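# Slide the door fully open without upsetting anything

## Task

Push the sliding door open to its full extent and have it stay there by itself: it must not be slammed in either direction, the coffee table must be standing upright at the end, the robot must not topple or finish leaning, and the door must not depend on the robot to hold it open.

## Robot and tools

ROBOT. A LinearBot: an omnidirectional wheeled base (strong 7 N m wheel motors) with a column about 1.75 m high. A carriage rides 1.0 m along the column (lift_m) and holds two identical six-joint arms, each ending in a two-finger gripper. Arm bases sit roughly 0.57 m + lift_m above the floor; some carriage parts hang about 0.15 m lower. A hand reaches 0.78 m from its shoulder but only about 0.38 m below the arm base. A hand is about 0.16 m long and 0.1 m wide (0.14 m with fingers open). Parked joints 1-6 are 0, 0.05, 0.05, 1.45, 0, 0; parked, the robot is about 0.95 m wide and 0.7 m long. Cameras: carriage_camera looks ahead, tilted about 20 degrees down; left_wrist_camera and right_wrist_camera look out beyond the fingertips. The carriage camera and parked fingertips rise up to about 0.45 m over the arm bases. Loose objects may occasionally get a short external shove.

FRAMES. Base frame: origin on the floor below the base centre, x ahead, y to the left, z up. left_hand and right_hand are the midpoint between each hand's pads, in this frame; quat_wxyz rotates base axes into hand axes (hand z runs along the fingers, fingers open along hand y; pointing straight up with joints 1, 5, 6 at 0 gives (1, 0, 0, 0)). Hand readings drift from truth, worse at long reach. Odometry frame is the base frame at scene start; base_odometry counts wheel rotation only (slip looks like travel); heading is positive leftward, -3.142 to 3.142.

execute_actions. Argument actions: a list holding one action or none (empty just reports state and images). An action may contain base, joints, or both; their motions begin together and may finish at different times. base holds exactly one relative move, measured from the base position in this scene's most recent state report: translate_m (metres, forward positive, -2 to 2), strafe_m (metres, left positive, -2 to 2) or rotate_rad (radians, counter-clockwise positive, -6.3 to 6.3). joints is a single dictionary for both arms, keyed by joint name, each value an absolute target: lift_m 0 to 1 m; left_/right_joint1_rad -2.617 to 3.054 (swivel about vertical, 0 ahead, positive left); joint2_rad 0 to 3.141 (shoulder: 0 upper arm back and level, 1.57 vertical, 3.14 forward and level); joint3_rad 0 to 3.141 (elbow, 0 folded, 3.14 straight); joint4_rad -1.57 to 1.57 (wrist pitch, positive lifts fingertips); joint5_rad -1.57 to 1.57 (wrist yaw, positive swings fingertips to the RIGHT, opposite to joint 1); joint6_rad -2.094 to 2.094 (roll about finger axis, positive clockwise viewed from forearm); left_/right_gripper_m 0 to 0.093 (pad gap in metres). Done tolerances: lift 0.004, joint1 0.02, joint2 and 3 0.055, joint4 0.04, joints 5 and 6 0.02, gripper 0.004. An action runs at most 15 s. Joints or base left out can still be driving toward earlier targets without it showing in the status. An unknown key or value out of range rejects the call and nothing moves. If a result reports a stop, any later execute_actions, wait or finished_scene calls in the same reply are skipped. cameras: list of carriage_camera, left_wrist_camera, right_wrist_camera or all; omitted, null or ["all"] gives every camera, [] gives none; the pictures line lists image order.

wait: seconds (0 to 10); nothing new commanded, returns state and images. zoom_image: camera plus region [x0, y0, x1, y1] in pixels from the top-left, at most 504 by 504, on that camera's newest full image. finished_scene: scene (integer, 1 to 2) closes the current scene irreversibly after the last command has been held; the door must already be fully open and staying put.

RESULTS. base_status and joint_status tell how each commanded motion ended: done (for the base: wheels turned the full amount, slip included; tiny moves may stop short yet say done); off_target (resting away from target, possibly still pushing); contact_stop or time_out (target dropped, holds current spot). "joint command not followed" plus a cause line means a safety check blocked that arm's targets (gripper commands still run); its joints show not_followed and may be retried every action until valid targets are sent or the path clears. on_its_own covers things not commanded; its "held at" is the held target, not the position. motor_effort is percent of maximum, positive toward higher joint values, bracketed value is the peak; readings carry fixed per-motor bias plus noise. A lift effort that keeps dropping while lowering means a hand rests on something. drive_wheels (ignore sign) staying higher at rest than after a free move means the base is still pressing. Joint torques list the arm joints in joint_positions order, with offsets and noise. Motor temperatures come as one block per arm. A gripper holding something usually reads off_target. "ARM HIT" means an arm struck the robot itself.

CAUTIONS. Move the door gently; a fast push that makes it bang open or shut fails the job, and keep clear of the coffee table. The base stops on a strong wheel load or a displaced arm joint, but usually not during turns or when arms are also commanded, and may coast about 0.3 m after an arm touch; arms and grippers never stop on contact and snap to target once freed. After a blocked drive, back off about 0.2 m (or reverse the turn), again if still pressed, then retry; a second attempt usually passes. The column can strike a table edge the base slides under; reversing into such an edge can topple the robot. Tipping is likeliest with the carriage high, arms outstretched, loads held, pulling, or abrupt stops; no sensor reports a lean, only images. Never let the arms collide or press on each other; if an arm is blocked by the self-collision check, move that arm clear first, the other afterwards. Outstretched arms heat quickly: MOTOR HOT from 75 °C, a 10 s arm halt at 90 °C, and at 100 °C the arm goes limp and falls; after a heat stop, resend targets marked limit_stop_at_motor_heat. The robot keeps holding its last command while you think.

Each tool is called after "Emit:" by a JSON object that holds its "name" and its "arguments", one argument or row to a line.

## Session

Emit:
{"name": "execute_actions", "arguments": {
  "actions": []
}}

Scene clock: 0.00 s.
Joint torques (N m, as the arm reports them, + toward a larger angle): no reading
Motor temperatures (°C, as the motors report them): left_arm=[27 30 27 31 27 30] | right_arm=[29 26 28 27 27 29]
base_odometry: x=+0.000 y=+0.000 heading=+0.000 (m, m, rad; odometry frame)
base_status: not commanded
joint_positions: lift_m=+0.298 left_joint1_rad=-0.012 left_joint2_rad=+0.042 left_joint3_rad=+0.021 left_joint4_rad=+1.439 left_joint5_rad=+0.013 left_joint6_rad=-0.009 left_gripper_m=+0.094 right_joint1_rad=-0.001 right_joint2_rad=+0.038 right_joint3_rad=+0.044 right_joint4_rad=+1.420 right_joint5_rad=-0.036 right_joint6_rad=+0.001 right_gripper_m=+0.094
joint_status: not commanded
motor_effort: lift_m=+22 drive_wheels=-2 (%)
left_hand: x=+0.3169 y=+0.3259 z=+1.3192 quat_wxyz=(+0.997, +0.006, +0.076, -0.011) (m; base frame)
right_hand: x=+0.3135 y=-0.3224 z=+1.3249 quat_wxyz=(+0.997, -0.018, +0.072, +0.001) (m; base frame)
pictures: carriage_camera, left_wrist_camera, right_wrist_camera
Images, in order (width x height): carriage_camera 504x504, left_wrist_camera 504x504, right_wrist_camera 504x504.

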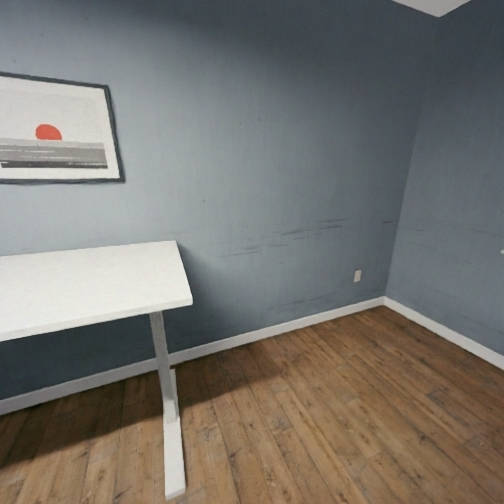

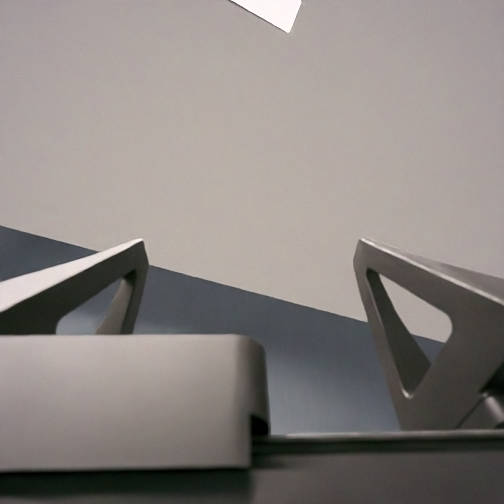

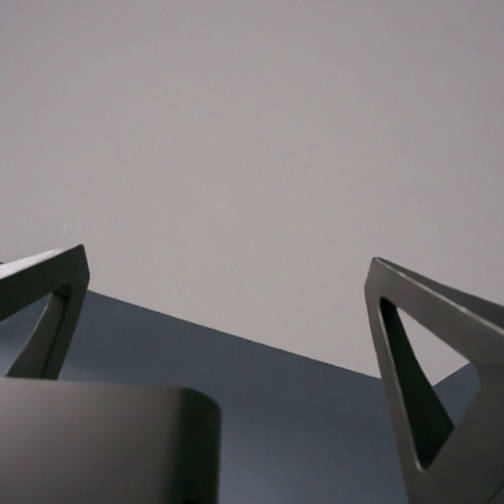

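Emit:
{"name": "execute_actions", "arguments": {
  "actions": [
    {"base":{"rotate_rad":-1.5}}
  ],
  "cameras": ["carriage_camera"]
}}

Emit:
{"name": "execute_actions", "arguments": {
  "actions": [
    {"base":{"rotate_rad":-1.5}}
  ],
  "cameras": ["carriage_camera"]
}}

Emit:
{"name": "execute_actions", "arguments": {
  "actions": [
    {"base":{"rotate_rad":-1.5}}
  ],
  "cameras": ["carriage_camera"]
}}

Scene clock: 5.00 s.
Joint torques (N m, as the arm reports them, + toward a larger angle): left_arm=[ 0.04  3.71  5.73 -0.02  0.09 -0.01] | right_arm=[-0.22  3.76  5.81 -0.06 -0.03  0.02]
Motor temperatures (°C, as the motors report them): left_arm=[27 30 27 31 27 30] | right_arm=[29 27 28 27 27 29]
base_odometry: x=+0.000 y=+0.000 heading=-1.500 (m, m, rad; odometry frame)
base_status: done
joint_positions: lift_m=+0.298 left_joint1_rad=-0.012 left_joint2_rad=+0.042 left_joint3_rad=+0.021 left_joint4_rad=+1.439 left_joint5_rad=+0.013 left_joint6_rad=-0.009 left_gripper_m=+0.094 right_joint1_rad=-0.001 right_joint2_rad=+0.038 right_joint3_rad=+0.044 right_joint4_rad=+1.420 right_joint5_rad=-0.036 right_joint6_rad=+0.001 right_gripper_m=+0.094
joint_status: not commanded
motor_effort: lift_m=+22(22) drive_wheels=+4(12) (%)
left_hand: x=+0.3169 y=+0.3259 z=+1.3192 quat_wxyz=(+0.997, +0.006, +0.076, -0.011) (m; base frame)
right_hand: x=+0.3136 y=-0.3224 z=+1.3249 quat_wxyz=(+0.997, -0.018, +0.073, +0.001) (m; base frame)
pictures: carriage_camera
Images, in order (width x height): carriage_camera 504x504.

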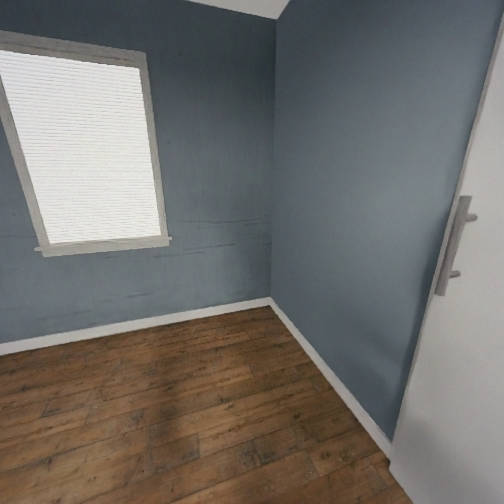

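Scene clock: 8.03 s.
Joint torques (N m, as the arm reports them, + toward a larger angle): left_arm=[-0.05  3.57  5.71 -0.07  0.04  0.02] | right_arm=[-0.21  3.65  5.79 -0.05 -0.05 -0.01]
Motor temperatures (°C, as the motors report them): left_arm=[27 31 27 31 27 30] | right_arm=[29 27 29 27 27 29]
base_odometry: x=+0.000 y=+0.000 heading=-3.000 (m, m, rad; odometry frame)
base_status: done
joint_positions: lift_m=+0.298 left_joint1_rad=-0.012 left_joint2_rad=+0.042 left_joint3_rad=+0.021 left_joint4_rad=+1.439 left_joint5_rad=+0.013 left_joint6_rad=-0.009 left_gripper_m=+0.094 right_joint1_rad=-0.001 right_joint2_rad=+0.038 right_joint3_rad=+0.044 right_joint4_rad=+1.420 right_joint5_rad=-0.036 right_joint6_rad=+0.001 right_gripper_m=+0.094
joint_status: not commanded
motor_effort: lift_m=+22(22) drive_wheels=+4(13) (%)
left_hand: x=+0.3169 y=+0.3259 z=+1.3192 quat_wxyz=(+0.997, +0.006, +0.076, -0.011) (m; base frame)
right_hand: x=+0.3136 y=-0.3224 z=+1.3249 quat_wxyz=(+0.997, -0.018, +0.073, +0.001) (m; base frame)
pictures: carriage_camera
Images, in order (width x height): carriage_camera 504x504.

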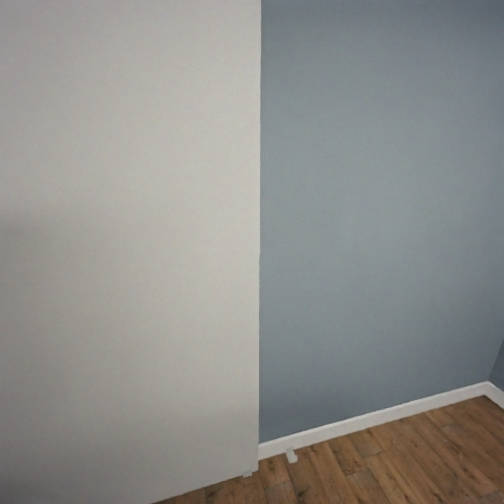

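Scene clock: 11.07 s.
Joint torques (N m, as the arm reports them, + toward a larger angle): left_arm=[-0.09  3.79  5.77 -0.03  0.1   0.01] | right_arm=[-0.24  3.77  5.85 -0.05 -0.04 -0.01]
Motor temperatures (°C, as the motors report them): left_arm=[27 31 28 31 27 30] | right_arm=[29 27 29 27 27 29]
base_odometry: x=+0.000 y=+0.000 heading=+1.784 (m, m, rad; odometry frame)
base_status: done
joint_positions: lift_m=+0.298 left_joint1_rad=-0.012 left_joint2_rad=+0.042 left_joint3_rad=+0.021 left_joint4_rad=+1.439 left_joint5_rad=+0.013 left_joint6_rad=-0.009 left_gripper_m=+0.094 right_joint1_rad=-0.001 right_joint2_rad=+0.038 right_joint3_rad=+0.044 right_joint4_rad=+1.420 right_joint5_rad=-0.036 right_joint6_rad=+0.001 right_gripper_m=+0.094
joint_status: not commanded
motor_effort: lift_m=+22(22) drive_wheels=+4(12) (%)
left_hand: x=+0.3169 y=+0.3259 z=+1.3192 quat_wxyz=(+0.997, +0.006, +0.076, -0.011) (m; base frame)
right_hand: x=+0.3136 y=-0.3225 z=+1.3249 quat_wxyz=(+0.997, -0.018, +0.073, +0.001) (m; base frame)
pictures: carriage_camera
Images, in order (width x height): carriage_camera 504x504.

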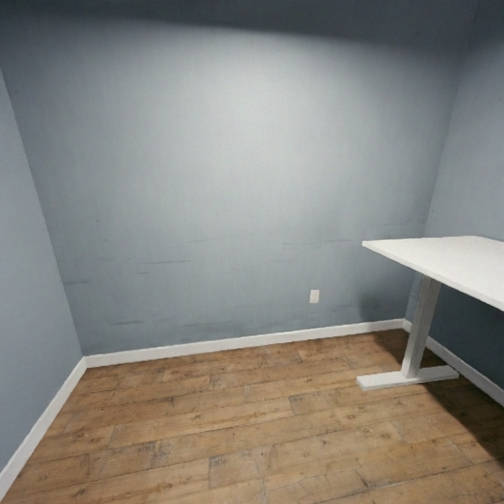

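Emit:
{"name": "execute_actions", "arguments": {
  "actions": [
    {"base":{"rotate_rad":1.68},"joints":{"lift_m":0.0}}
  ],
  "cameras": ["carriage_camera"]
}}

Emit:
{"name": "execute_actions", "arguments": {
  "actions": [
    {"base":{"translate_m":-0.4}}
  ],
  "cameras": ["carriage_camera"]
}}

Scene clock: 19.47 s.
Joint torques (N m, as the arm reports them, + toward a larger angle): left_arm=[ 0.04  3.67  5.66 -0.06  0.08  0.02] | right_arm=[-0.24  3.68  5.82 -0.04 -0.06 -0.01]
Motor temperatures (°C, as the motors report them): left_arm=[27 31 28 31 27 30] | right_arm=[29 27 30 27 27 29]
base_odometry: x=+0.000 y=+0.000 heading=-2.820 (m, m, rad; odometry frame)
base_status: done
joint_positions: lift_m=+0.000 left_joint1_rad=-0.012 left_joint2_rad=+0.042 left_joint3_rad=+0.021 left_joint4_rad=+1.439 left_joint5_rad=+0.012 left_joint6_rad=-0.009 left_gripper_m=+0.094 right_joint1_rad=-0.001 right_joint2_rad=+0.038 right_joint3_rad=+0.044 right_joint4_rad=+1.418 right_joint5_rad=-0.036 right_joint6_rad=+0.001 right_gripper_m=+0.094
joint_status: all done
motor_effort: lift_m=+20(21) drive_wheels=+4(15) (%)
left_hand: x=+0.3170 y=+0.3260 z=+1.0215 quat_wxyz=(+0.997, +0.006, +0.076, -0.011) (m; base frame)
right_hand: x=+0.3139 y=-0.3225 z=+1.0272 quat_wxyz=(+0.997, -0.018, +0.073, +0.001) (m; base frame)
pictures: carriage_camera
Images, in order (width x height): carriage_camera 504x504.

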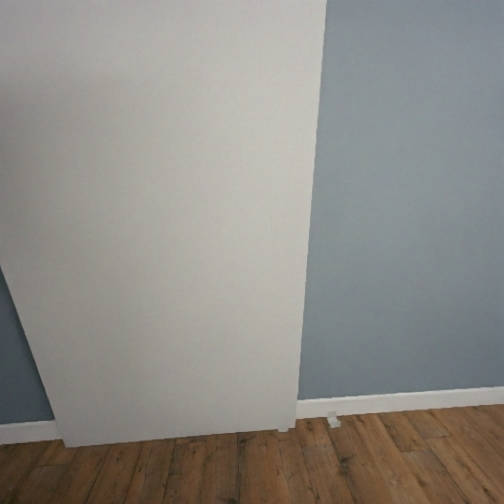

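Scene clock: 22.27 s.
Joint torques (N m, as the arm reports them, + toward a larger angle): left_arm=[ 0.12  3.86  5.92 -0.05  0.09 -0.01] | right_arm=[-0.16  3.6   5.89 -0.07 -0.07  0.02]
Motor temperatures (°C, as the motors report them): left_arm=[27 31 28 31 27 30] | right_arm=[29 28 30 27 27 29]
base_odometry: x=+0.379 y=+0.127 heading=-2.819 (m, m, rad; odometry frame)
base_status: done
joint_positions: lift_m=+0.000 left_joint1_rad=-0.012 left_joint2_rad=+0.042 left_joint3_rad=+0.021 left_joint4_rad=+1.439 left_joint5_rad=+0.012 left_joint6_rad=-0.009 left_gripper_m=+0.094 right_joint1_rad=-0.001 right_joint2_rad=+0.038 right_joint3_rad=+0.044 right_joint4_rad=+1.420 right_joint5_rad=-0.036 right_joint6_rad=+0.001 right_gripper_m=+0.094
joint_status: not commanded
motor_effort: lift_m=+20(20) drive_wheels=-5(15) (%)
left_hand: x=+0.3170 y=+0.3260 z=+1.0215 quat_wxyz=(+0.997, +0.006, +0.076, -0.011) (m; base frame)
right_hand: x=+0.3136 y=-0.3225 z=+1.0272 quat_wxyz=(+0.997, -0.018, +0.073, +0.001) (m; base frame)
pictures: carriage_camera
Images, in order (width x height): carriage_camera 504x504.

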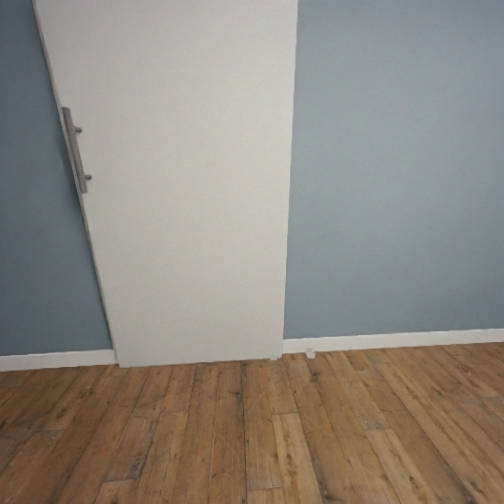

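Emit:
{"name": "execute_actions", "arguments": {
  "actions": [
    {"base":{"strafe_m":0.3},"joints":{"left_joint2_rad":1.3,"left_joint3_rad":1.0,"left_joint4_rad":0.3,"left_joint1_rad":0,"lift_m":0.15}}
  ]
}}

Scene clock: 30.00 s.
Joint torques (N m, as the arm reports them, + toward a larger angle): left_arm=[ 0.6  -4.48  8.88  2.57  0.05  0.01] | right_arm=[-0.3   3.67  5.88 -0.05 -0.03  0.01]
Motor temperatures (°C, as the motors report them): left_arm=[27 31 29 31 27 30] | right_arm=[29 28 31 27 27 29]
base_odometry: x=+0.475 y=-0.158 heading=-2.819 (m, m, rad; odometry frame)
base_status: done
joint_positions: lift_m=+0.150 left_joint1_rad=-0.008 left_joint2_rad=+1.293 left_joint3_rad=+0.987 left_joint4_rad=+0.309 left_joint5_rad=+0.013 left_joint6_rad=-0.009 left_gripper_m=+0.094 right_joint1_rad=-0.001 right_joint2_rad=+0.038 right_joint3_rad=+0.044 right_joint4_rad=+1.419 right_joint5_rad=-0.036 right_joint6_rad=+0.001 right_gripper_m=+0.094
joint_status: all done
motor_effort: lift_m=+22(28) drive_wheels=-2(9) (%)
left_hand: x=+0.7223 y=+0.3229 z=+1.1003 quat_wxyz=(+0.708, +0.004, +0.706, -0.011) (m; base frame)
right_hand: x=+0.3138 y=-0.3225 z=+1.1769 quat_wxyz=(+0.997, -0.018, +0.073, +0.001) (m; base frame)
pictures: carriage_camera, left_wrist_camera, right_wrist_camera
Images, in order (width x height): carriage_camera 504x504, left_wrist_camera 504x504, right_wrist_camera 504x504.

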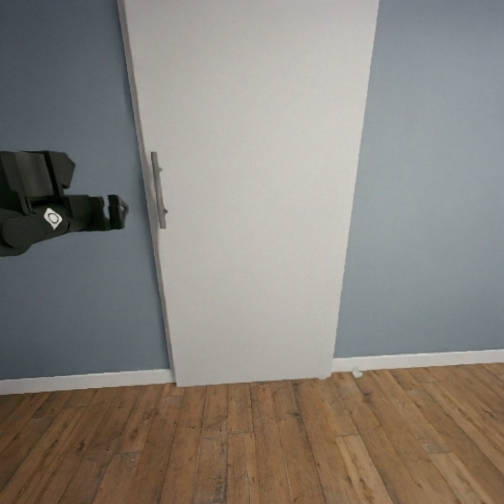

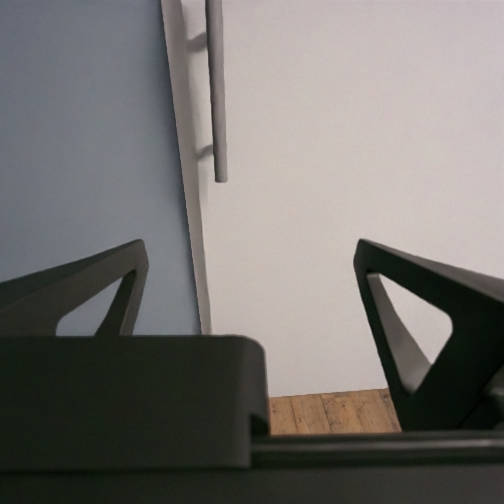

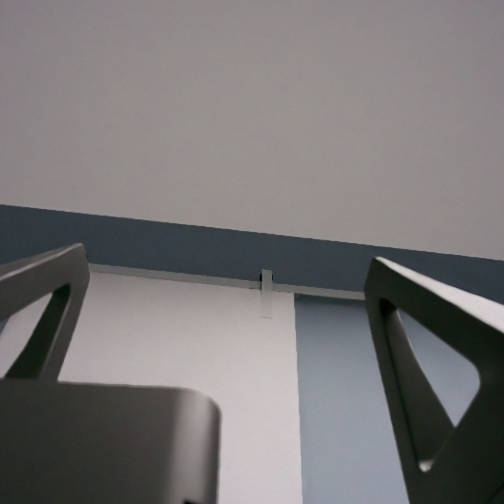

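Emit:
{"name": "execute_actions", "arguments": {
  "actions": [
    {"base":{"rotate_rad":0.04},"joints":{"lift_m":0.06}}
  ],
  "cameras": []
}}

Emit:
{"name": "execute_actions", "arguments": {
  "actions": [
    {"base":{"translate_m":0.25}}
  ],
  "cameras": ["carriage_camera","left_wrist_camera"]
}}

Scene clock: 33.97 s.
Joint torques (N m, as the arm reports them, + toward a larger angle): left_arm=[ 0.88 -4.34  7.96  2.55  0.04  0.03] | right_arm=[-0.19  3.63  5.85 -0.04 -0.06  0.02]
Motor temperatures (°C, as the motors report them): left_arm=[27 32 30 32 27 30] | right_arm=[29 28 31 27 27 29]
base_odometry: x=+0.475 y=-0.158 heading=-2.779 (m, m, rad; odometry frame)
base_status: done
joint_positions: lift_m=+0.060 left_joint1_rad=-0.008 left_joint2_rad=+1.293 left_joint3_rad=+0.998 left_joint4_rad=+0.308 left_joint5_rad=+0.013 left_joint6_rad=-0.009 left_gripper_m=+0.094 right_joint1_rad=-0.001 right_joint2_rad=+0.038 right_joint3_rad=+0.044 right_joint4_rad=+1.420 right_joint5_rad=-0.036 right_joint6_rad=+0.001 right_gripper_m=+0.094
joint_status: all done
motor_effort: lift_m=+20(21) drive_wheels=-4(7) (%)
left_hand: x=+0.7224 y=+0.3229 z=+1.0162 quat_wxyz=(+0.712, +0.004, +0.702, -0.011) (m; base frame)
right_hand: x=+0.3136 y=-0.3225 z=+1.0872 quat_wxyz=(+0.997, -0.018, +0.073, +0.001) (m; base frame)
pictures: none
No camera images: the call's "cameras" was empty. Leave "cameras" out to get every camera's image.

Scene clock: 36.27 s.
Joint torques (N m, as the arm reports them, + toward a larger angle): left_arm=[ 0.7  -4.44  7.95  2.64  0.04 -0.01] | right_arm=[-0.13  3.64  5.85 -0.04 -0.06 -0.02]
Motor temperatures (°C, as the motors report them): left_arm=[27 32 30 33 27 30] | right_arm=[29 28 31 27 27 29]
base_odometry: x=+0.241 y=-0.247 heading=-2.778 (m, m, rad; odometry frame)
base_status: done
joint_positions: lift_m=+0.060 left_joint1_rad=-0.008 left_joint2_rad=+1.293 left_joint3_rad=+0.998 left_joint4_rad=+0.308 left_joint5_rad=+0.013 left_joint6_rad=-0.009 left_gripper_m=+0.094 right_joint1_rad=-0.001 right_joint2_rad=+0.038 right_joint3_rad=+0.044 right_joint4_rad=+1.419 right_joint5_rad=-0.036 right_joint6_rad=+0.001 right_gripper_m=+0.094
joint_status: not commanded
motor_effort: lift_m=+20(20) drive_wheels=-5(11) (%)
left_hand: x=+0.7224 y=+0.3229 z=+1.0162 quat_wxyz=(+0.712, +0.004, +0.702, -0.011) (m; base frame)
right_hand: x=+0.3137 y=-0.3225 z=+1.0872 quat_wxyz=(+0.997, -0.018, +0.073, +0.001) (m; base frame)
pictures: carriage_camera, left_wrist_camera
Images, in order (width x height): carriage_camera 504x504, left_wrist_camera 504x504.

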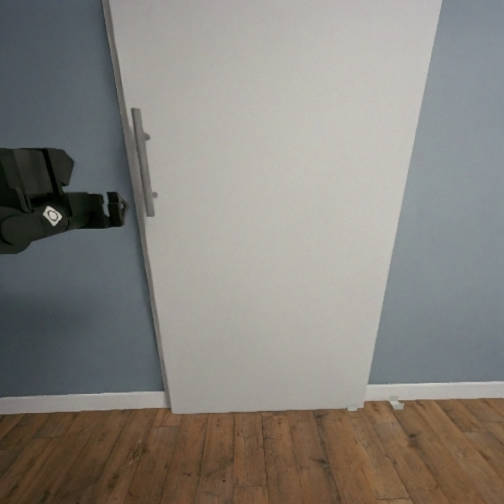

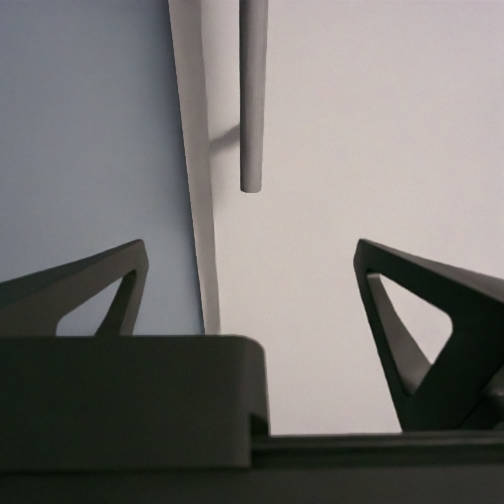

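Emit:
{"name": "execute_actions", "arguments": {
  "actions": [
    {"base":{"translate_m":0.15},"joints":{"lift_m":0.16}}
  ],
  "cameras": ["carriage_camera","left_wrist_camera"]
}}

Scene clock: 40.33 s.
Joint torques (N m, as the arm reports them, + toward a larger angle): left_arm=[ 0.85 -4.54  8.07  2.56  0.06  0.05] | right_arm=[-0.19  3.64  5.78 -0.08 -0.03  0.01]
Motor temperatures (°C, as the motors report them): left_arm=[27 32 31 34 27 30] | right_arm=[29 28 31 27 27 29]
base_odometry: x=+0.101 y=-0.300 heading=-2.778 (m, m, rad; odometry frame)
base_status: done
joint_positions: lift_m=+0.160 left_joint1_rad=-0.008 left_joint2_rad=+1.293 left_joint3_rad=+0.998 left_joint4_rad=+0.312 left_joint5_rad=+0.013 left_joint6_rad=-0.009 left_gripper_m=+0.094 right_joint1_rad=-0.001 right_joint2_rad=+0.038 right_joint3_rad=+0.044 right_joint4_rad=+1.420 right_joint5_rad=-0.036 right_joint6_rad=+0.001 right_gripper_m=+0.094
joint_status: all done
motor_effort: lift_m=+23(28) drive_wheels=-5(12) (%)
left_hand: x=+0.7224 y=+0.3229 z=+1.1168 quat_wxyz=(+0.713, +0.004, +0.701, -0.011) (m; base frame)
right_hand: x=+0.3136 y=-0.3225 z=+1.1869 quat_wxyz=(+0.997, -0.018, +0.073, +0.001) (m; base frame)
pictures: carriage_camera, left_wrist_camera
Images, in order (width x height): carriage_camera 504x504, left_wrist_camera 504x504.

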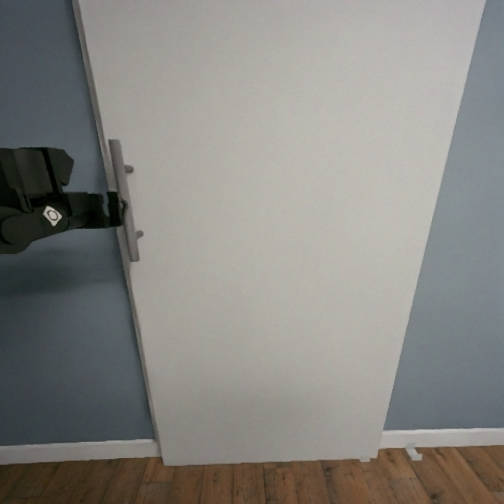

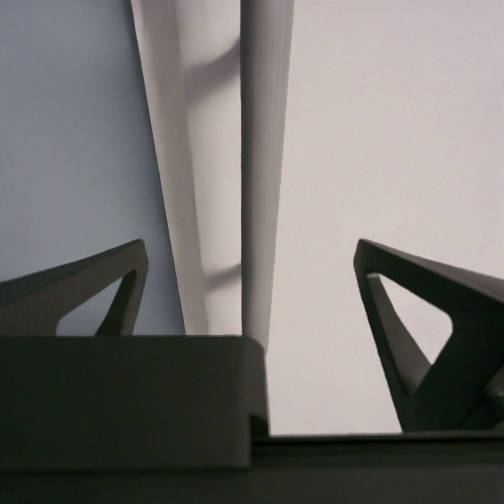

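Emit:
{"name": "execute_actions", "arguments": {
  "actions": [
    {"base":{"translate_m":0.08}}
  ],
  "cameras": ["left_wrist_camera"]
}}

Emit:
{"name": "execute_actions", "arguments": {
  "actions": [
    {"base":{"strafe_m":-0.15}}
  ],
  "cameras": ["carriage_camera","left_wrist_camera"]
}}

Scene clock: 44.47 s.
Joint torques (N m, as the arm reports them, + toward a larger angle): left_arm=[ 0.93 -4.5   8.11  2.57  0.08  0.01] | right_arm=[-0.2   3.64  5.8  -0.04 -0.04 -0.01]
Motor temperatures (°C, as the motors report them): left_arm=[27 32 31 34 27 30] | right_arm=[29 28 31 27 27 29]
base_odometry: x=+0.026 y=-0.329 heading=-2.777 (m, m, rad; odometry frame)
base_status: done
joint_positions: lift_m=+0.160 left_joint1_rad=-0.008 left_joint2_rad=+1.293 left_joint3_rad=+0.998 left_joint4_rad=+0.311 left_joint5_rad=+0.013 left_joint6_rad=-0.009 left_gripper_m=+0.094 right_joint1_rad=-0.001 right_joint2_rad=+0.038 right_joint3_rad=+0.044 right_joint4_rad=+1.418 right_joint5_rad=-0.036 right_joint6_rad=+0.001 right_gripper_m=+0.094
joint_status: not commanded
motor_effort: lift_m=+23(23) drive_wheels=-5(11) (%)
left_hand: x=+0.7224 y=+0.3229 z=+1.1166 quat_wxyz=(+0.713, +0.004, +0.701, -0.011) (m; base frame)
right_hand: x=+0.3139 y=-0.3225 z=+1.1868 quat_wxyz=(+0.997, -0.018, +0.073, +0.001) (m; base frame)
pictures: left_wrist_camera
Images, in order (width x height): left_wrist_camera 504x504.

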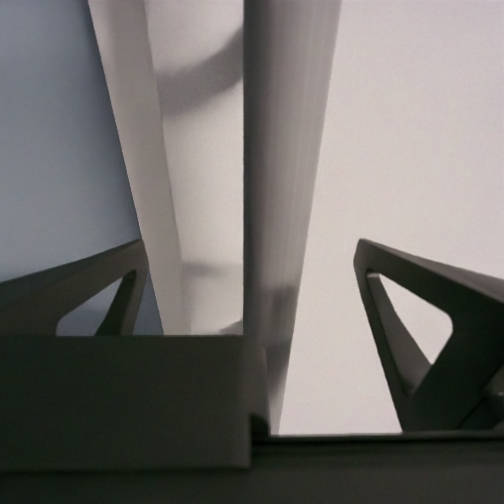

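Scene clock: 46.23 s.
Joint torques (N m, as the arm reports them, + toward a larger angle): left_arm=[-1.04 -4.34  7.93  2.59  0.14  0.01] | right_arm=[-0.22  3.72  5.85 -0.03 -0.06  0.  ]
Motor temperatures (°C, as the motors report them): left_arm=[27 32 31 34 27 30] | right_arm=[29 28 31 27 27 29]
base_odometry: x=-0.014 y=-0.225 heading=-2.777 (m, m, rad; odometry frame)
base_status: strafe_m contact_stop (by the wheels' count: -0.112 of -0.150)
joint_positions: lift_m=+0.160 left_joint1_rad=+0.011 left_joint2_rad=+1.293 left_joint3_rad=+0.998 left_joint4_rad=+0.308 left_joint5_rad=+0.006 left_joint6_rad=-0.009 left_gripper_m=+0.094 right_joint1_rad=-0.001 right_joint2_rad=+0.038 right_joint3_rad=+0.044 right_joint4_rad=+1.420 right_joint5_rad=-0.035 right_joint6_rad=+0.001 right_gripper_m=+0.094
joint_status: not commanded
motor_effort: lift_m=+23(23) drive_wheels=+2(16) (%)
left_hand: x=+0.7225 y=+0.3326 z=+1.1157 quat_wxyz=(+0.712, -0.005, +0.702, -0.001) (m; base frame)
right_hand: x=+0.3136 y=-0.3225 z=+1.1869 quat_wxyz=(+0.997, -0.018, +0.073, +0.001) (m; base frame)
pictures: carriage_camera, left_wrist_camera
Images, in order (width x height): carriage_camera 504x504, left_wrist_camera 504x504.

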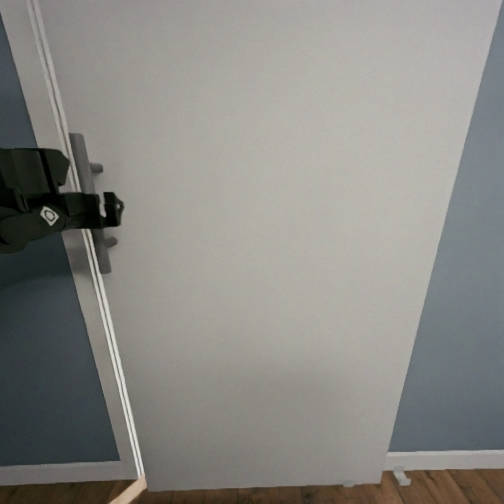

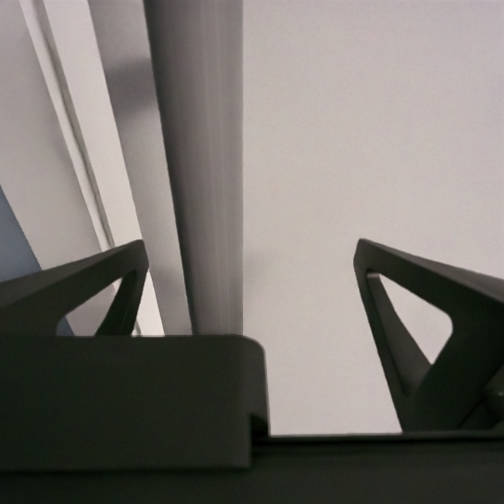

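Emit:
{"name": "execute_actions", "arguments": {
  "actions": [
    {"base":{"translate_m":0.03}}
  ],
  "cameras": []
}}

Emit:
{"name": "execute_actions", "arguments": {
  "actions": [
    {"base":{"strafe_m":-0.45},"joints":{"left_joint1_rad":0.0}}
  ],
  "cameras": ["carriage_camera","left_wrist_camera"]
}}

Scene clock: 49.50 s.
Joint torques (N m, as the arm reports them, + toward a larger angle): left_arm=[-1.13 -4.45  8.18  2.55  0.13  0.  ] | right_arm=[-0.2   3.73  5.84 -0.03 -0.07  0.  ]
Motor temperatures (°C, as the motors report them): left_arm=[27 32 32 35 27 30] | right_arm=[29 28 32 27 27 29]
base_odometry: x=-0.042 y=-0.235 heading=-2.777 (m, m, rad; odometry frame)
base_status: done
joint_positions: lift_m=+0.160 left_joint1_rad=+0.011 left_joint2_rad=+1.293 left_joint3_rad=+0.998 left_joint4_rad=+0.308 left_joint5_rad=+0.008 left_joint6_rad=-0.009 left_gripper_m=+0.094 right_joint1_rad=-0.001 right_joint2_rad=+0.038 right_joint3_rad=+0.044 right_joint4_rad=+1.420 right_joint5_rad=-0.035 right_joint6_rad=+0.001 right_gripper_m=+0.094
joint_status: not commanded
motor_effort: lift_m=+23(23) drive_wheels=-5(8) (%)
left_hand: x=+0.7225 y=+0.3323 z=+1.1158 quat_wxyz=(+0.712, -0.004, +0.702, -0.002) (m; base frame)
right_hand: x=+0.3136 y=-0.3225 z=+1.1869 quat_wxyz=(+0.997, -0.018, +0.073, +0.001) (m; base frame)
pictures: none
No camera images: the call's "cameras" was empty. Leave "cameras" out to get every camera's image.

Scene clock: 51.07 s.
Joint torques (N m, as the arm reports them, + toward a larger angle): left_arm=[-0.61 -4.51  8.06  2.67  0.21 -0.05] | right_arm=[-0.24  3.66  5.79 -0.06 -0.1   0.01]
Motor temperatures (°C, as the motors report them): left_arm=[27 32 32 35 27 30] | right_arm=[29 28 32 27 27 29]
base_odometry: x=-0.072 y=-0.158 heading=-2.776 (m, m, rad; odometry frame)
base_status: strafe_m contact_stop (by the wheels' count: -0.082 of -0.450)
joint_positions: lift_m=+0.160 left_joint1_rad=+0.008 left_joint2_rad=+1.293 left_joint3_rad=+0.998 left_joint4_rad=+0.305 left_joint5_rad=+0.006 left_joint6_rad=-0.006 left_gripper_m=+0.094 right_joint1_rad=-0.001 right_joint2_rad=+0.038 right_joint3_rad=+0.044 right_joint4_rad=+1.421 right_joint5_rad=-0.034 right_joint6_rad=+0.001 right_gripper_m=+0.094
joint_status: all done
motor_effort: lift_m=+23(23) drive_wheels=+2(15) (%)
left_hand: x=+0.7225 y=+0.3312 z=+1.1149 quat_wxyz=(+0.711, -0.003, +0.704, -0.001) (m; base frame)
right_hand: x=+0.3133 y=-0.3227 z=+1.1869 quat_wxyz=(+0.997, -0.017, +0.072, +0.001) (m; base frame)
pictures: carriage_camera, left_wrist_camera
Images, in order (width x height): carriage_camera 504x504, left_wrist_camera 504x504.

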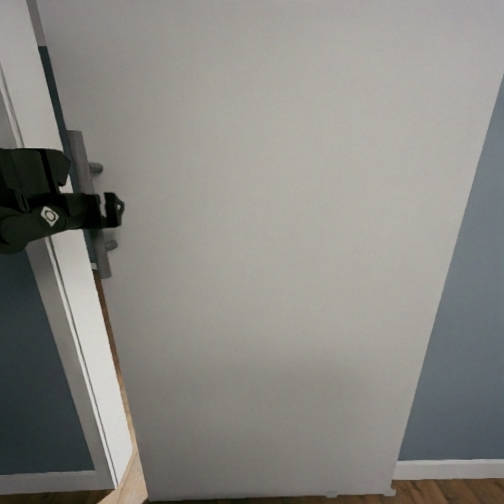

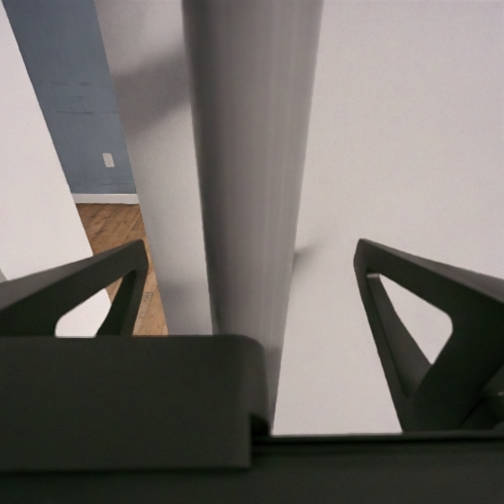

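Emit:
{"name": "execute_actions", "arguments": {
  "actions": [
    {"base":{"strafe_m":-0.2},"joints":{"left_joint1_rad":-0.02,"left_gripper_m":0.04}}
  ],
  "cameras": ["carriage_camera","left_wrist_camera"]
}}

Scene clock: 55.63 s.
Joint torques (N m, as the arm reports them, + toward a larger angle): left_arm=[ 1.6  -4.45  8.11  2.65 -0.18 -0.05] | right_arm=[-0.29  3.75  5.77 -0.08 -0.08  0.  ]
Motor temperatures (°C, as the motors report them): left_arm=[27 32 32 36 28 30] | right_arm=[29 28 32 27 27 29]
base_odometry: x=-0.144 y=+0.029 heading=-2.776 (m, m, rad; odometry frame)
base_status: done
joint_positions: lift_m=+0.160 left_joint1_rad=-0.038 left_joint2_rad=+1.293 left_joint3_rad=+0.998 left_joint4_rad=+0.302 left_joint5_rad=+0.036 left_joint6_rad=-0.006 left_gripper_m=+0.040 right_joint1_rad=-0.001 right_joint2_rad=+0.038 right_joint3_rad=+0.044 right_joint4_rad=+1.421 right_joint5_rad=-0.035 right_joint6_rad=+0.001 right_gripper_m=+0.094
joint_status: all done
motor_effort: lift_m=+23(23) drive_wheels=-2(11) (%)
left_hand: x=+0.7218 y=+0.3056 z=+1.1143 quat_wxyz=(+0.709, +0.024, +0.704, -0.028) (m; base frame)
right_hand: x=+0.3133 y=-0.3227 z=+1.1869 quat_wxyz=(+0.997, -0.017, +0.072, +0.001) (m; base frame)
pictures: carriage_camera, left_wrist_camera
Images, in order (width x height): carriage_camera 504x504, left_wrist_camera 504x504.

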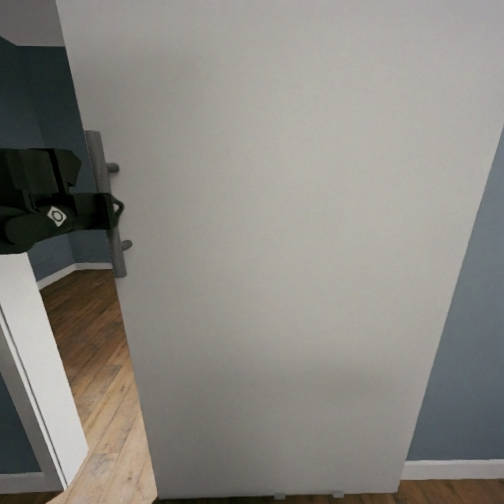

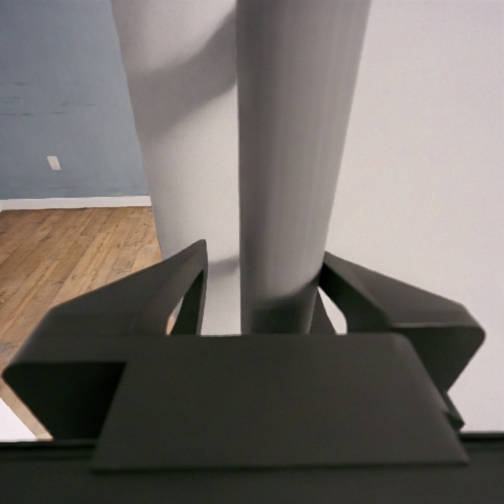

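Emit:
{"name": "execute_actions", "arguments": {
  "actions": [
    {"base":{"strafe_m":-0.15},"joints":{"left_joint1_rad":-0.02}}
  ],
  "cameras": []
}}

Emit:
{"name": "execute_actions", "arguments": {
  "actions": [
    {"base":{"strafe_m":-0.12},"joints":{"left_joint1_rad":-0.02}}
  ]
}}

Scene clock: 61.00 s.
Joint torques (N m, as the arm reports them, + toward a larger angle): left_arm=[-0.16 -4.53  8.07  2.62 -0.23 -0.04] | right_arm=[-0.24  3.57  5.85 -0.07 -0.05 -0.01]
Motor temperatures (°C, as the motors report them): left_arm=[27 33 33 36 28 30] | right_arm=[29 28 32 27 27 29]
base_odometry: x=-0.176 y=+0.113 heading=-2.776 (m, m, rad; odometry frame)
base_status: strafe_m contact_stop (by the wheels' count: -0.090 of -0.150)
joint_positions: lift_m=+0.160 left_joint1_rad=-0.021 left_joint2_rad=+1.293 left_joint3_rad=+0.998 left_joint4_rad=+0.301 left_joint5_rad=+0.035 left_joint6_rad=-0.005 left_gripper_m=+0.040 right_joint1_rad=-0.001 right_joint2_rad=+0.038 right_joint3_rad=+0.044 right_joint4_rad=+1.421 right_joint5_rad=-0.034 right_joint6_rad=+0.001 right_gripper_m=+0.094
joint_status: all done
motor_effort: lift_m=+23(23) drive_wheels=-1(15) (%)
left_hand: x=+0.7222 y=+0.3131 z=+1.1141 quat_wxyz=(+0.709, +0.018, +0.705, -0.022) (m; base frame)
right_hand: x=+0.3132 y=-0.3228 z=+1.1870 quat_wxyz=(+0.997, -0.017, +0.072, +0.001) (m; base frame)
pictures: none
No camera images: the call's "cameras" was empty. Leave "cameras" out to get every camera's image.

not run: a stop came earlier in this reply.

Emit:
{"name": "execute_actions", "arguments": {
  "actions": [
    {"base":{"strafe_m":-0.15},"joints":{"left_joint1_rad":-0.04}}
  ]
}}

Scene clock: 65.77 s.
Joint torques (N m, as the arm reports them, + toward a larger angle): left_arm=[ 1.93 -4.26  8.11  2.65 -0.33 -0.03] | right_arm=[-0.24  3.69  5.86 -0.06 -0.07 -0.02]
Motor temperatures (°C, as the motors report them): left_arm=[27 33 33 37 28 30] | right_arm=[29 29 32 27 27 29]
base_odometry: x=-0.230 y=+0.253 heading=-2.776 (m, m, rad; odometry frame)
base_status: done
joint_positions: lift_m=+0.160 left_joint1_rad=-0.062 left_joint2_rad=+1.293 left_joint3_rad=+0.998 left_joint4_rad=+0.302 left_joint5_rad=+0.049 left_joint6_rad=-0.005 left_gripper_m=+0.040 right_joint1_rad=-0.001 right_joint2_rad=+0.038 right_joint3_rad=+0.044 right_joint4_rad=+1.421 right_joint5_rad=-0.034 right_joint6_rad=+0.001 right_gripper_m=+0.094
joint_status: left_joint1_rad off_target (ended at -0.062, target -0.040)
motor_effort: lift_m=+23(23) drive_wheels=-2(11) (%)
left_hand: x=+0.7209 y=+0.2925 z=+1.1142 quat_wxyz=(+0.708, +0.038, +0.704, -0.041) (m; base frame)
right_hand: x=+0.3132 y=-0.3227 z=+1.1869 quat_wxyz=(+0.997, -0.017, +0.072, +0.001) (m; base frame)
pictures: carriage_camera, left_wrist_camera, right_wrist_camera
Images, in order (width x height): carriage_camera 504x504, left_wrist_camera 504x504, right_wrist_camera 504x504.

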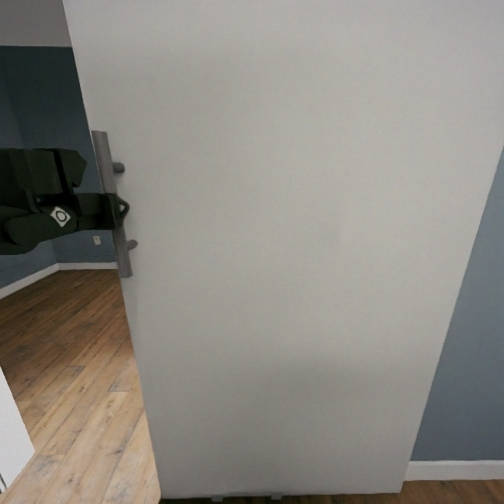

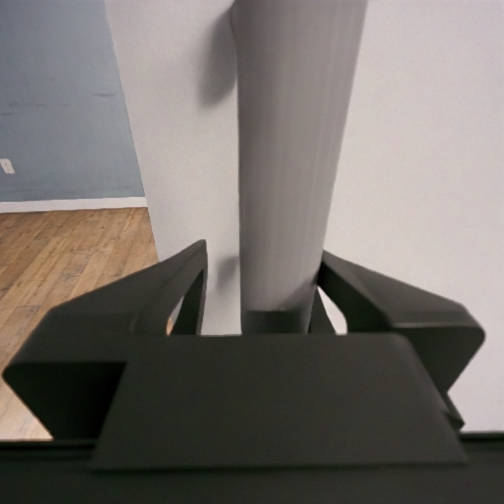

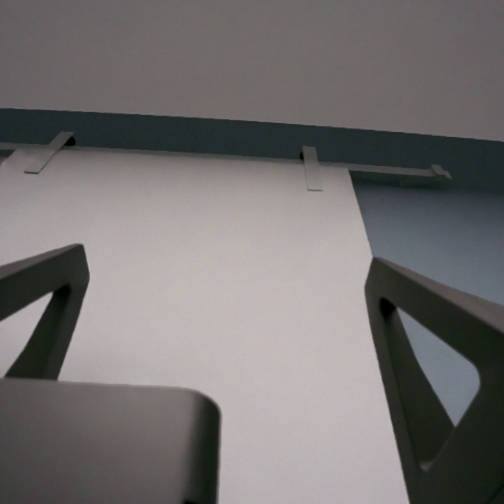

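Emit:
{"name": "execute_actions", "arguments": {
  "actions": [
    {"base":{"strafe_m":-0.12},"joints":{"left_joint1_rad":-0.05}}
  ],
  "cameras": ["right_wrist_camera"]
}}

Emit:
{"name": "execute_actions", "arguments": {
  "actions": [
    {"base":{"strafe_m":-0.06},"joints":{"left_joint1_rad":-0.05}}
  ],
  "cameras": ["right_wrist_camera"]
}}

Scene clock: 70.90 s.
Joint torques (N m, as the arm reports them, + toward a larger angle): left_arm=[ 1.22 -4.32  8.29  2.66 -0.36 -0.07] | right_arm=[-0.17  3.7   5.81 -0.08 -0.06  0.01]
Motor temperatures (°C, as the motors report them): left_arm=[27 33 34 37 28 30] | right_arm=[29 29 32 27 27 29]
base_odometry: x=-0.273 y=+0.365 heading=-2.776 (m, m, rad; odometry frame)
base_status: done
joint_positions: lift_m=+0.160 left_joint1_rad=-0.064 left_joint2_rad=+1.293 left_joint3_rad=+0.998 left_joint4_rad=+0.302 left_joint5_rad=+0.056 left_joint6_rad=-0.005 left_gripper_m=+0.040 right_joint1_rad=-0.001 right_joint2_rad=+0.038 right_joint3_rad=+0.044 right_joint4_rad=+1.421 right_joint5_rad=-0.034 right_joint6_rad=+0.001 right_gripper_m=+0.094
joint_status: all done
motor_effort: lift_m=+23(23) drive_wheels=-2(10) (%)
left_hand: x=+0.7207 y=+0.2907 z=+1.1144 quat_wxyz=(+0.708, +0.041, +0.703, -0.044) (m; base frame)
right_hand: x=+0.3132 y=-0.3227 z=+1.1869 quat_wxyz=(+0.997, -0.017, +0.072, +0.001) (m; base frame)
pictures: right_wrist_camera
Images, in order (width x height): right_wrist_camera 504x504.

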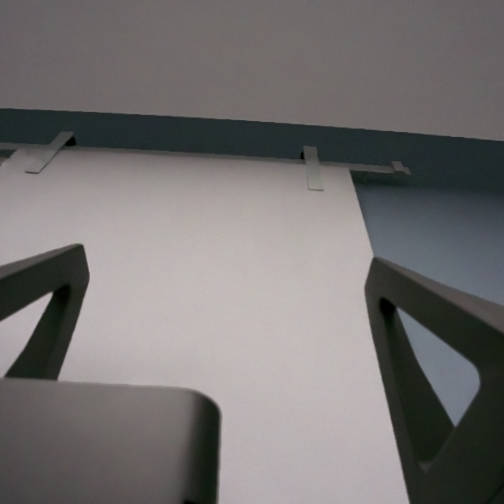

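Scene clock: 72.37 s.
Joint torques (N m, as the arm reports them, + toward a larger angle): left_arm=[-0.86 -4.47  7.9   2.63  0.2  -0.04] | right_arm=[-0.24  3.6   5.82 -0.06 -0.07  0.  ]
Motor temperatures (°C, as the motors report them): left_arm=[27 33 34 37 28 30] | right_arm=[29 29 32 27 27 29]
base_odometry: x=-0.294 y=+0.418 heading=-2.776 (m, m, rad; odometry frame)
base_status: strafe_m contact_stop (by the wheels' count: -0.057 of -0.060)
joint_positions: lift_m=+0.160 left_joint1_rad=-0.036 left_joint2_rad=+1.293 left_joint3_rad=+0.998 left_joint4_rad=+0.303 left_joint5_rad=+0.005 left_joint6_rad=-0.005 left_gripper_m=+0.040 right_joint1_rad=-0.001 right_joint2_rad=+0.038 right_joint3_rad=+0.044 right_joint4_rad=+1.421 right_joint5_rad=-0.035 right_joint6_rad=+0.001 right_gripper_m=+0.094
joint_status: all done
motor_effort: lift_m=+23(23) drive_wheels=+1(9) (%)
left_hand: x=+0.7222 y=+0.3115 z=+1.1146 quat_wxyz=(+0.710, +0.013, +0.704, -0.016) (m; base frame)
right_hand: x=+0.3132 y=-0.3227 z=+1.1869 quat_wxyz=(+0.997, -0.017, +0.072, +0.001) (m; base frame)
pictures: right_wrist_camera
Images, in order (width x height): right_wrist_camera 504x504.

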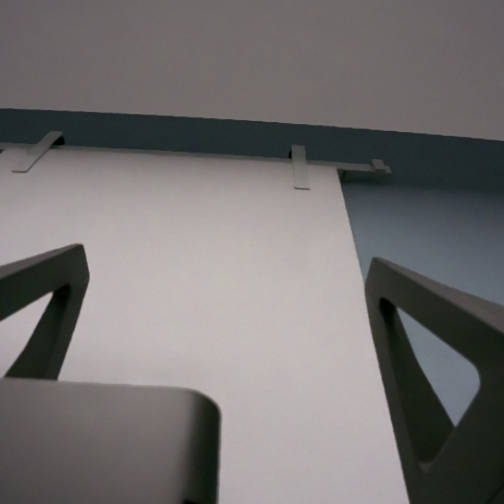

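Emit:
{"name": "execute_actions", "arguments": {
  "actions": [
    {"base":{"strafe_m":-0.1},"joints":{"left_joint1_rad":-0.07}}
  ],
  "cameras": ["right_wrist_camera"]
}}

Emit:
{"name": "execute_actions", "arguments": {
  "actions": [
    {"base":{"strafe_m":-0.06},"joints":{"left_joint1_rad":-0.07}}
  ],
  "cameras": ["right_wrist_camera"]
}}

Scene clock: 76.30 s.
Joint torques (N m, as the arm reports them, + toward a larger angle): left_arm=[ 1.7  -4.3   8.14  2.66 -0.33 -0.01] | right_arm=[-0.2   3.71  5.75 -0.06 -0.08  0.01]
Motor temperatures (°C, as the motors report them): left_arm=[27 33 34 38 28 30] | right_arm=[29 29 32 27 27 29]
base_odometry: x=-0.330 y=+0.511 heading=-2.776 (m, m, rad; odometry frame)
base_status: done
joint_positions: lift_m=+0.160 left_joint1_rad=-0.088 left_joint2_rad=+1.293 left_joint3_rad=+0.998 left_joint4_rad=+0.303 left_joint5_rad=+0.061 left_joint6_rad=-0.005 left_gripper_m=+0.040 right_joint1_rad=-0.001 right_joint2_rad=+0.038 right_joint3_rad=+0.044 right_joint4_rad=+1.421 right_joint5_rad=-0.035 right_joint6_rad=+0.001 right_gripper_m=+0.094
joint_status: all done
motor_effort: lift_m=+23(23) drive_wheels=-2(10) (%)
left_hand: x=+0.7195 y=+0.2791 z=+1.1147 quat_wxyz=(+0.708, +0.051, +0.702, -0.054) (m; base frame)
right_hand: x=+0.3132 y=-0.3227 z=+1.1869 quat_wxyz=(+0.997, -0.017, +0.072, +0.001) (m; base frame)
pictures: right_wrist_camera
Images, in order (width x height): right_wrist_camera 504x504.

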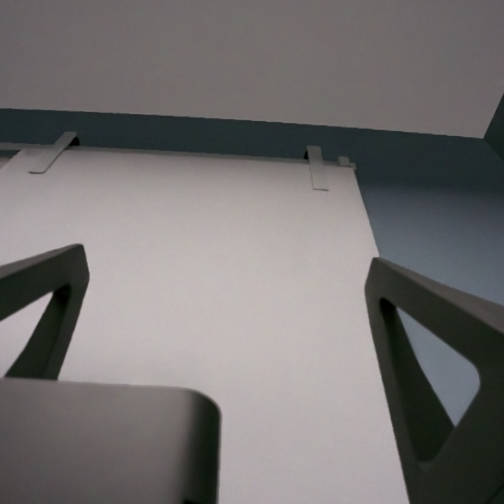

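Scene clock: 77.73 s.
Joint torques (N m, as the arm reports them, + toward a larger angle): left_arm=[-1.18 -4.46  8.25  2.67  0.08 -0.05] | right_arm=[-0.22  3.64  5.75 -0.06 -0.08  0.  ]
Motor temperatures (°C, as the motors report them): left_arm=[27 33 34 38 28 30] | right_arm=[29 29 32 27 27 29]
base_odometry: x=-0.350 y=+0.565 heading=-2.775 (m, m, rad; odometry frame)
base_status: strafe_m contact_stop (by the wheels' count: -0.058 of -0.060)
joint_positions: lift_m=+0.160 left_joint1_rad=-0.057 left_joint2_rad=+1.293 left_joint3_rad=+0.998 left_joint4_rad=+0.303 left_joint5_rad=+0.003 left_joint6_rad=-0.005 left_gripper_m=+0.040 right_joint1_rad=-0.001 right_joint2_rad=+0.038 right_joint3_rad=+0.044 right_joint4_rad=+1.421 right_joint5_rad=-0.035 right_joint6_rad=+0.001 right_gripper_m=+0.094
joint_status: all done
motor_effort: lift_m=+23(23) drive_wheels=-1(9) (%)
left_hand: x=+0.7217 y=+0.3025 z=+1.1147 quat_wxyz=(+0.710, +0.020, +0.704, -0.023) (m; base frame)
right_hand: x=+0.3132 y=-0.3227 z=+1.1869 quat_wxyz=(+0.997, -0.017, +0.072, +0.001) (m; base frame)
pictures: right_wrist_camera
Images, in order (width x height): right_wrist_camera 504x504.

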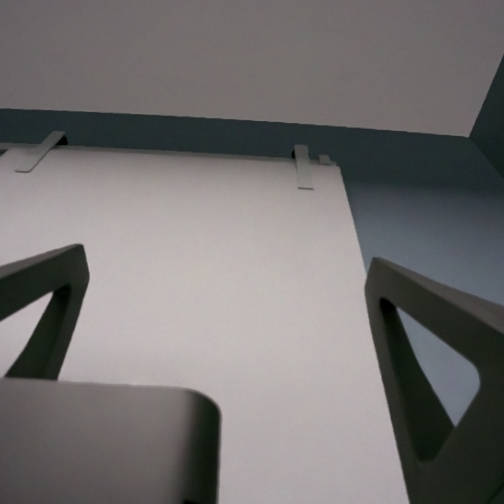

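Emit:
{"name": "execute_actions", "arguments": {
  "actions": [
    {"base":{"strafe_m":-0.04},"joints":{"left_joint1_rad":-0.1}}
  ],
  "cameras": ["right_wrist_camera"]
}}

Scene clock: 80.87 s.
Joint torques (N m, as the arm reports them, + toward a larger angle): left_arm=[-3.33 -4.28  8.24  2.6   1.3  -0.05] | right_arm=[-0.21  3.68  5.88 -0.05 -0.07  0.  ]
Motor temperatures (°C, as the motors report them): left_arm=[27 33 34 38 28 30] | right_arm=[29 29 32 27 27 29]
base_odometry: x=-0.365 y=+0.602 heading=-2.775 (m, m, rad; odometry frame)
base_status: done
joint_positions: lift_m=+0.160 left_joint1_rad=-0.061 left_joint2_rad=+1.293 left_joint3_rad=+0.998 left_joint4_rad=+0.306 left_joint5_rad=-0.096 left_joint6_rad=-0.005 left_gripper_m=+0.040 right_joint1_rad=-0.001 right_joint2_rad=+0.038 right_joint3_rad=+0.044 right_joint4_rad=+1.421 right_joint5_rad=-0.035 right_joint6_rad=+0.001 right_gripper_m=+0.094
joint_status: left_joint1_rad off_target (ended at -0.061, target -0.100)
motor_effort: lift_m=+23(23) drive_wheels=+3(9) (%)
left_hand: x=+0.7219 y=+0.3179 z=+1.1152 quat_wxyz=(+0.711, -0.014, +0.703, +0.010) (m; base frame)
right_hand: x=+0.3132 y=-0.3227 z=+1.1869 quat_wxyz=(+0.997, -0.017, +0.072, +0.001) (m; base frame)
pictures: right_wrist_camera
Images, in order (width x height): right_wrist_camera 504x504.

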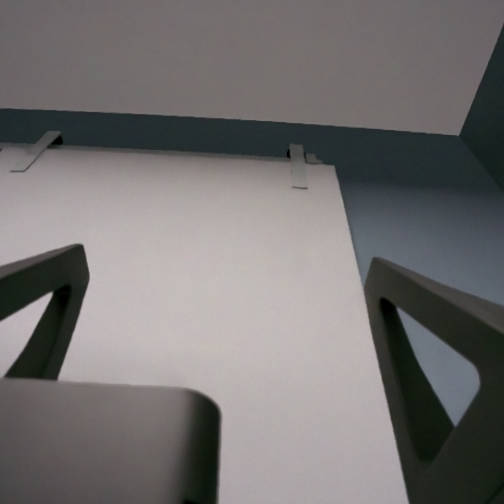

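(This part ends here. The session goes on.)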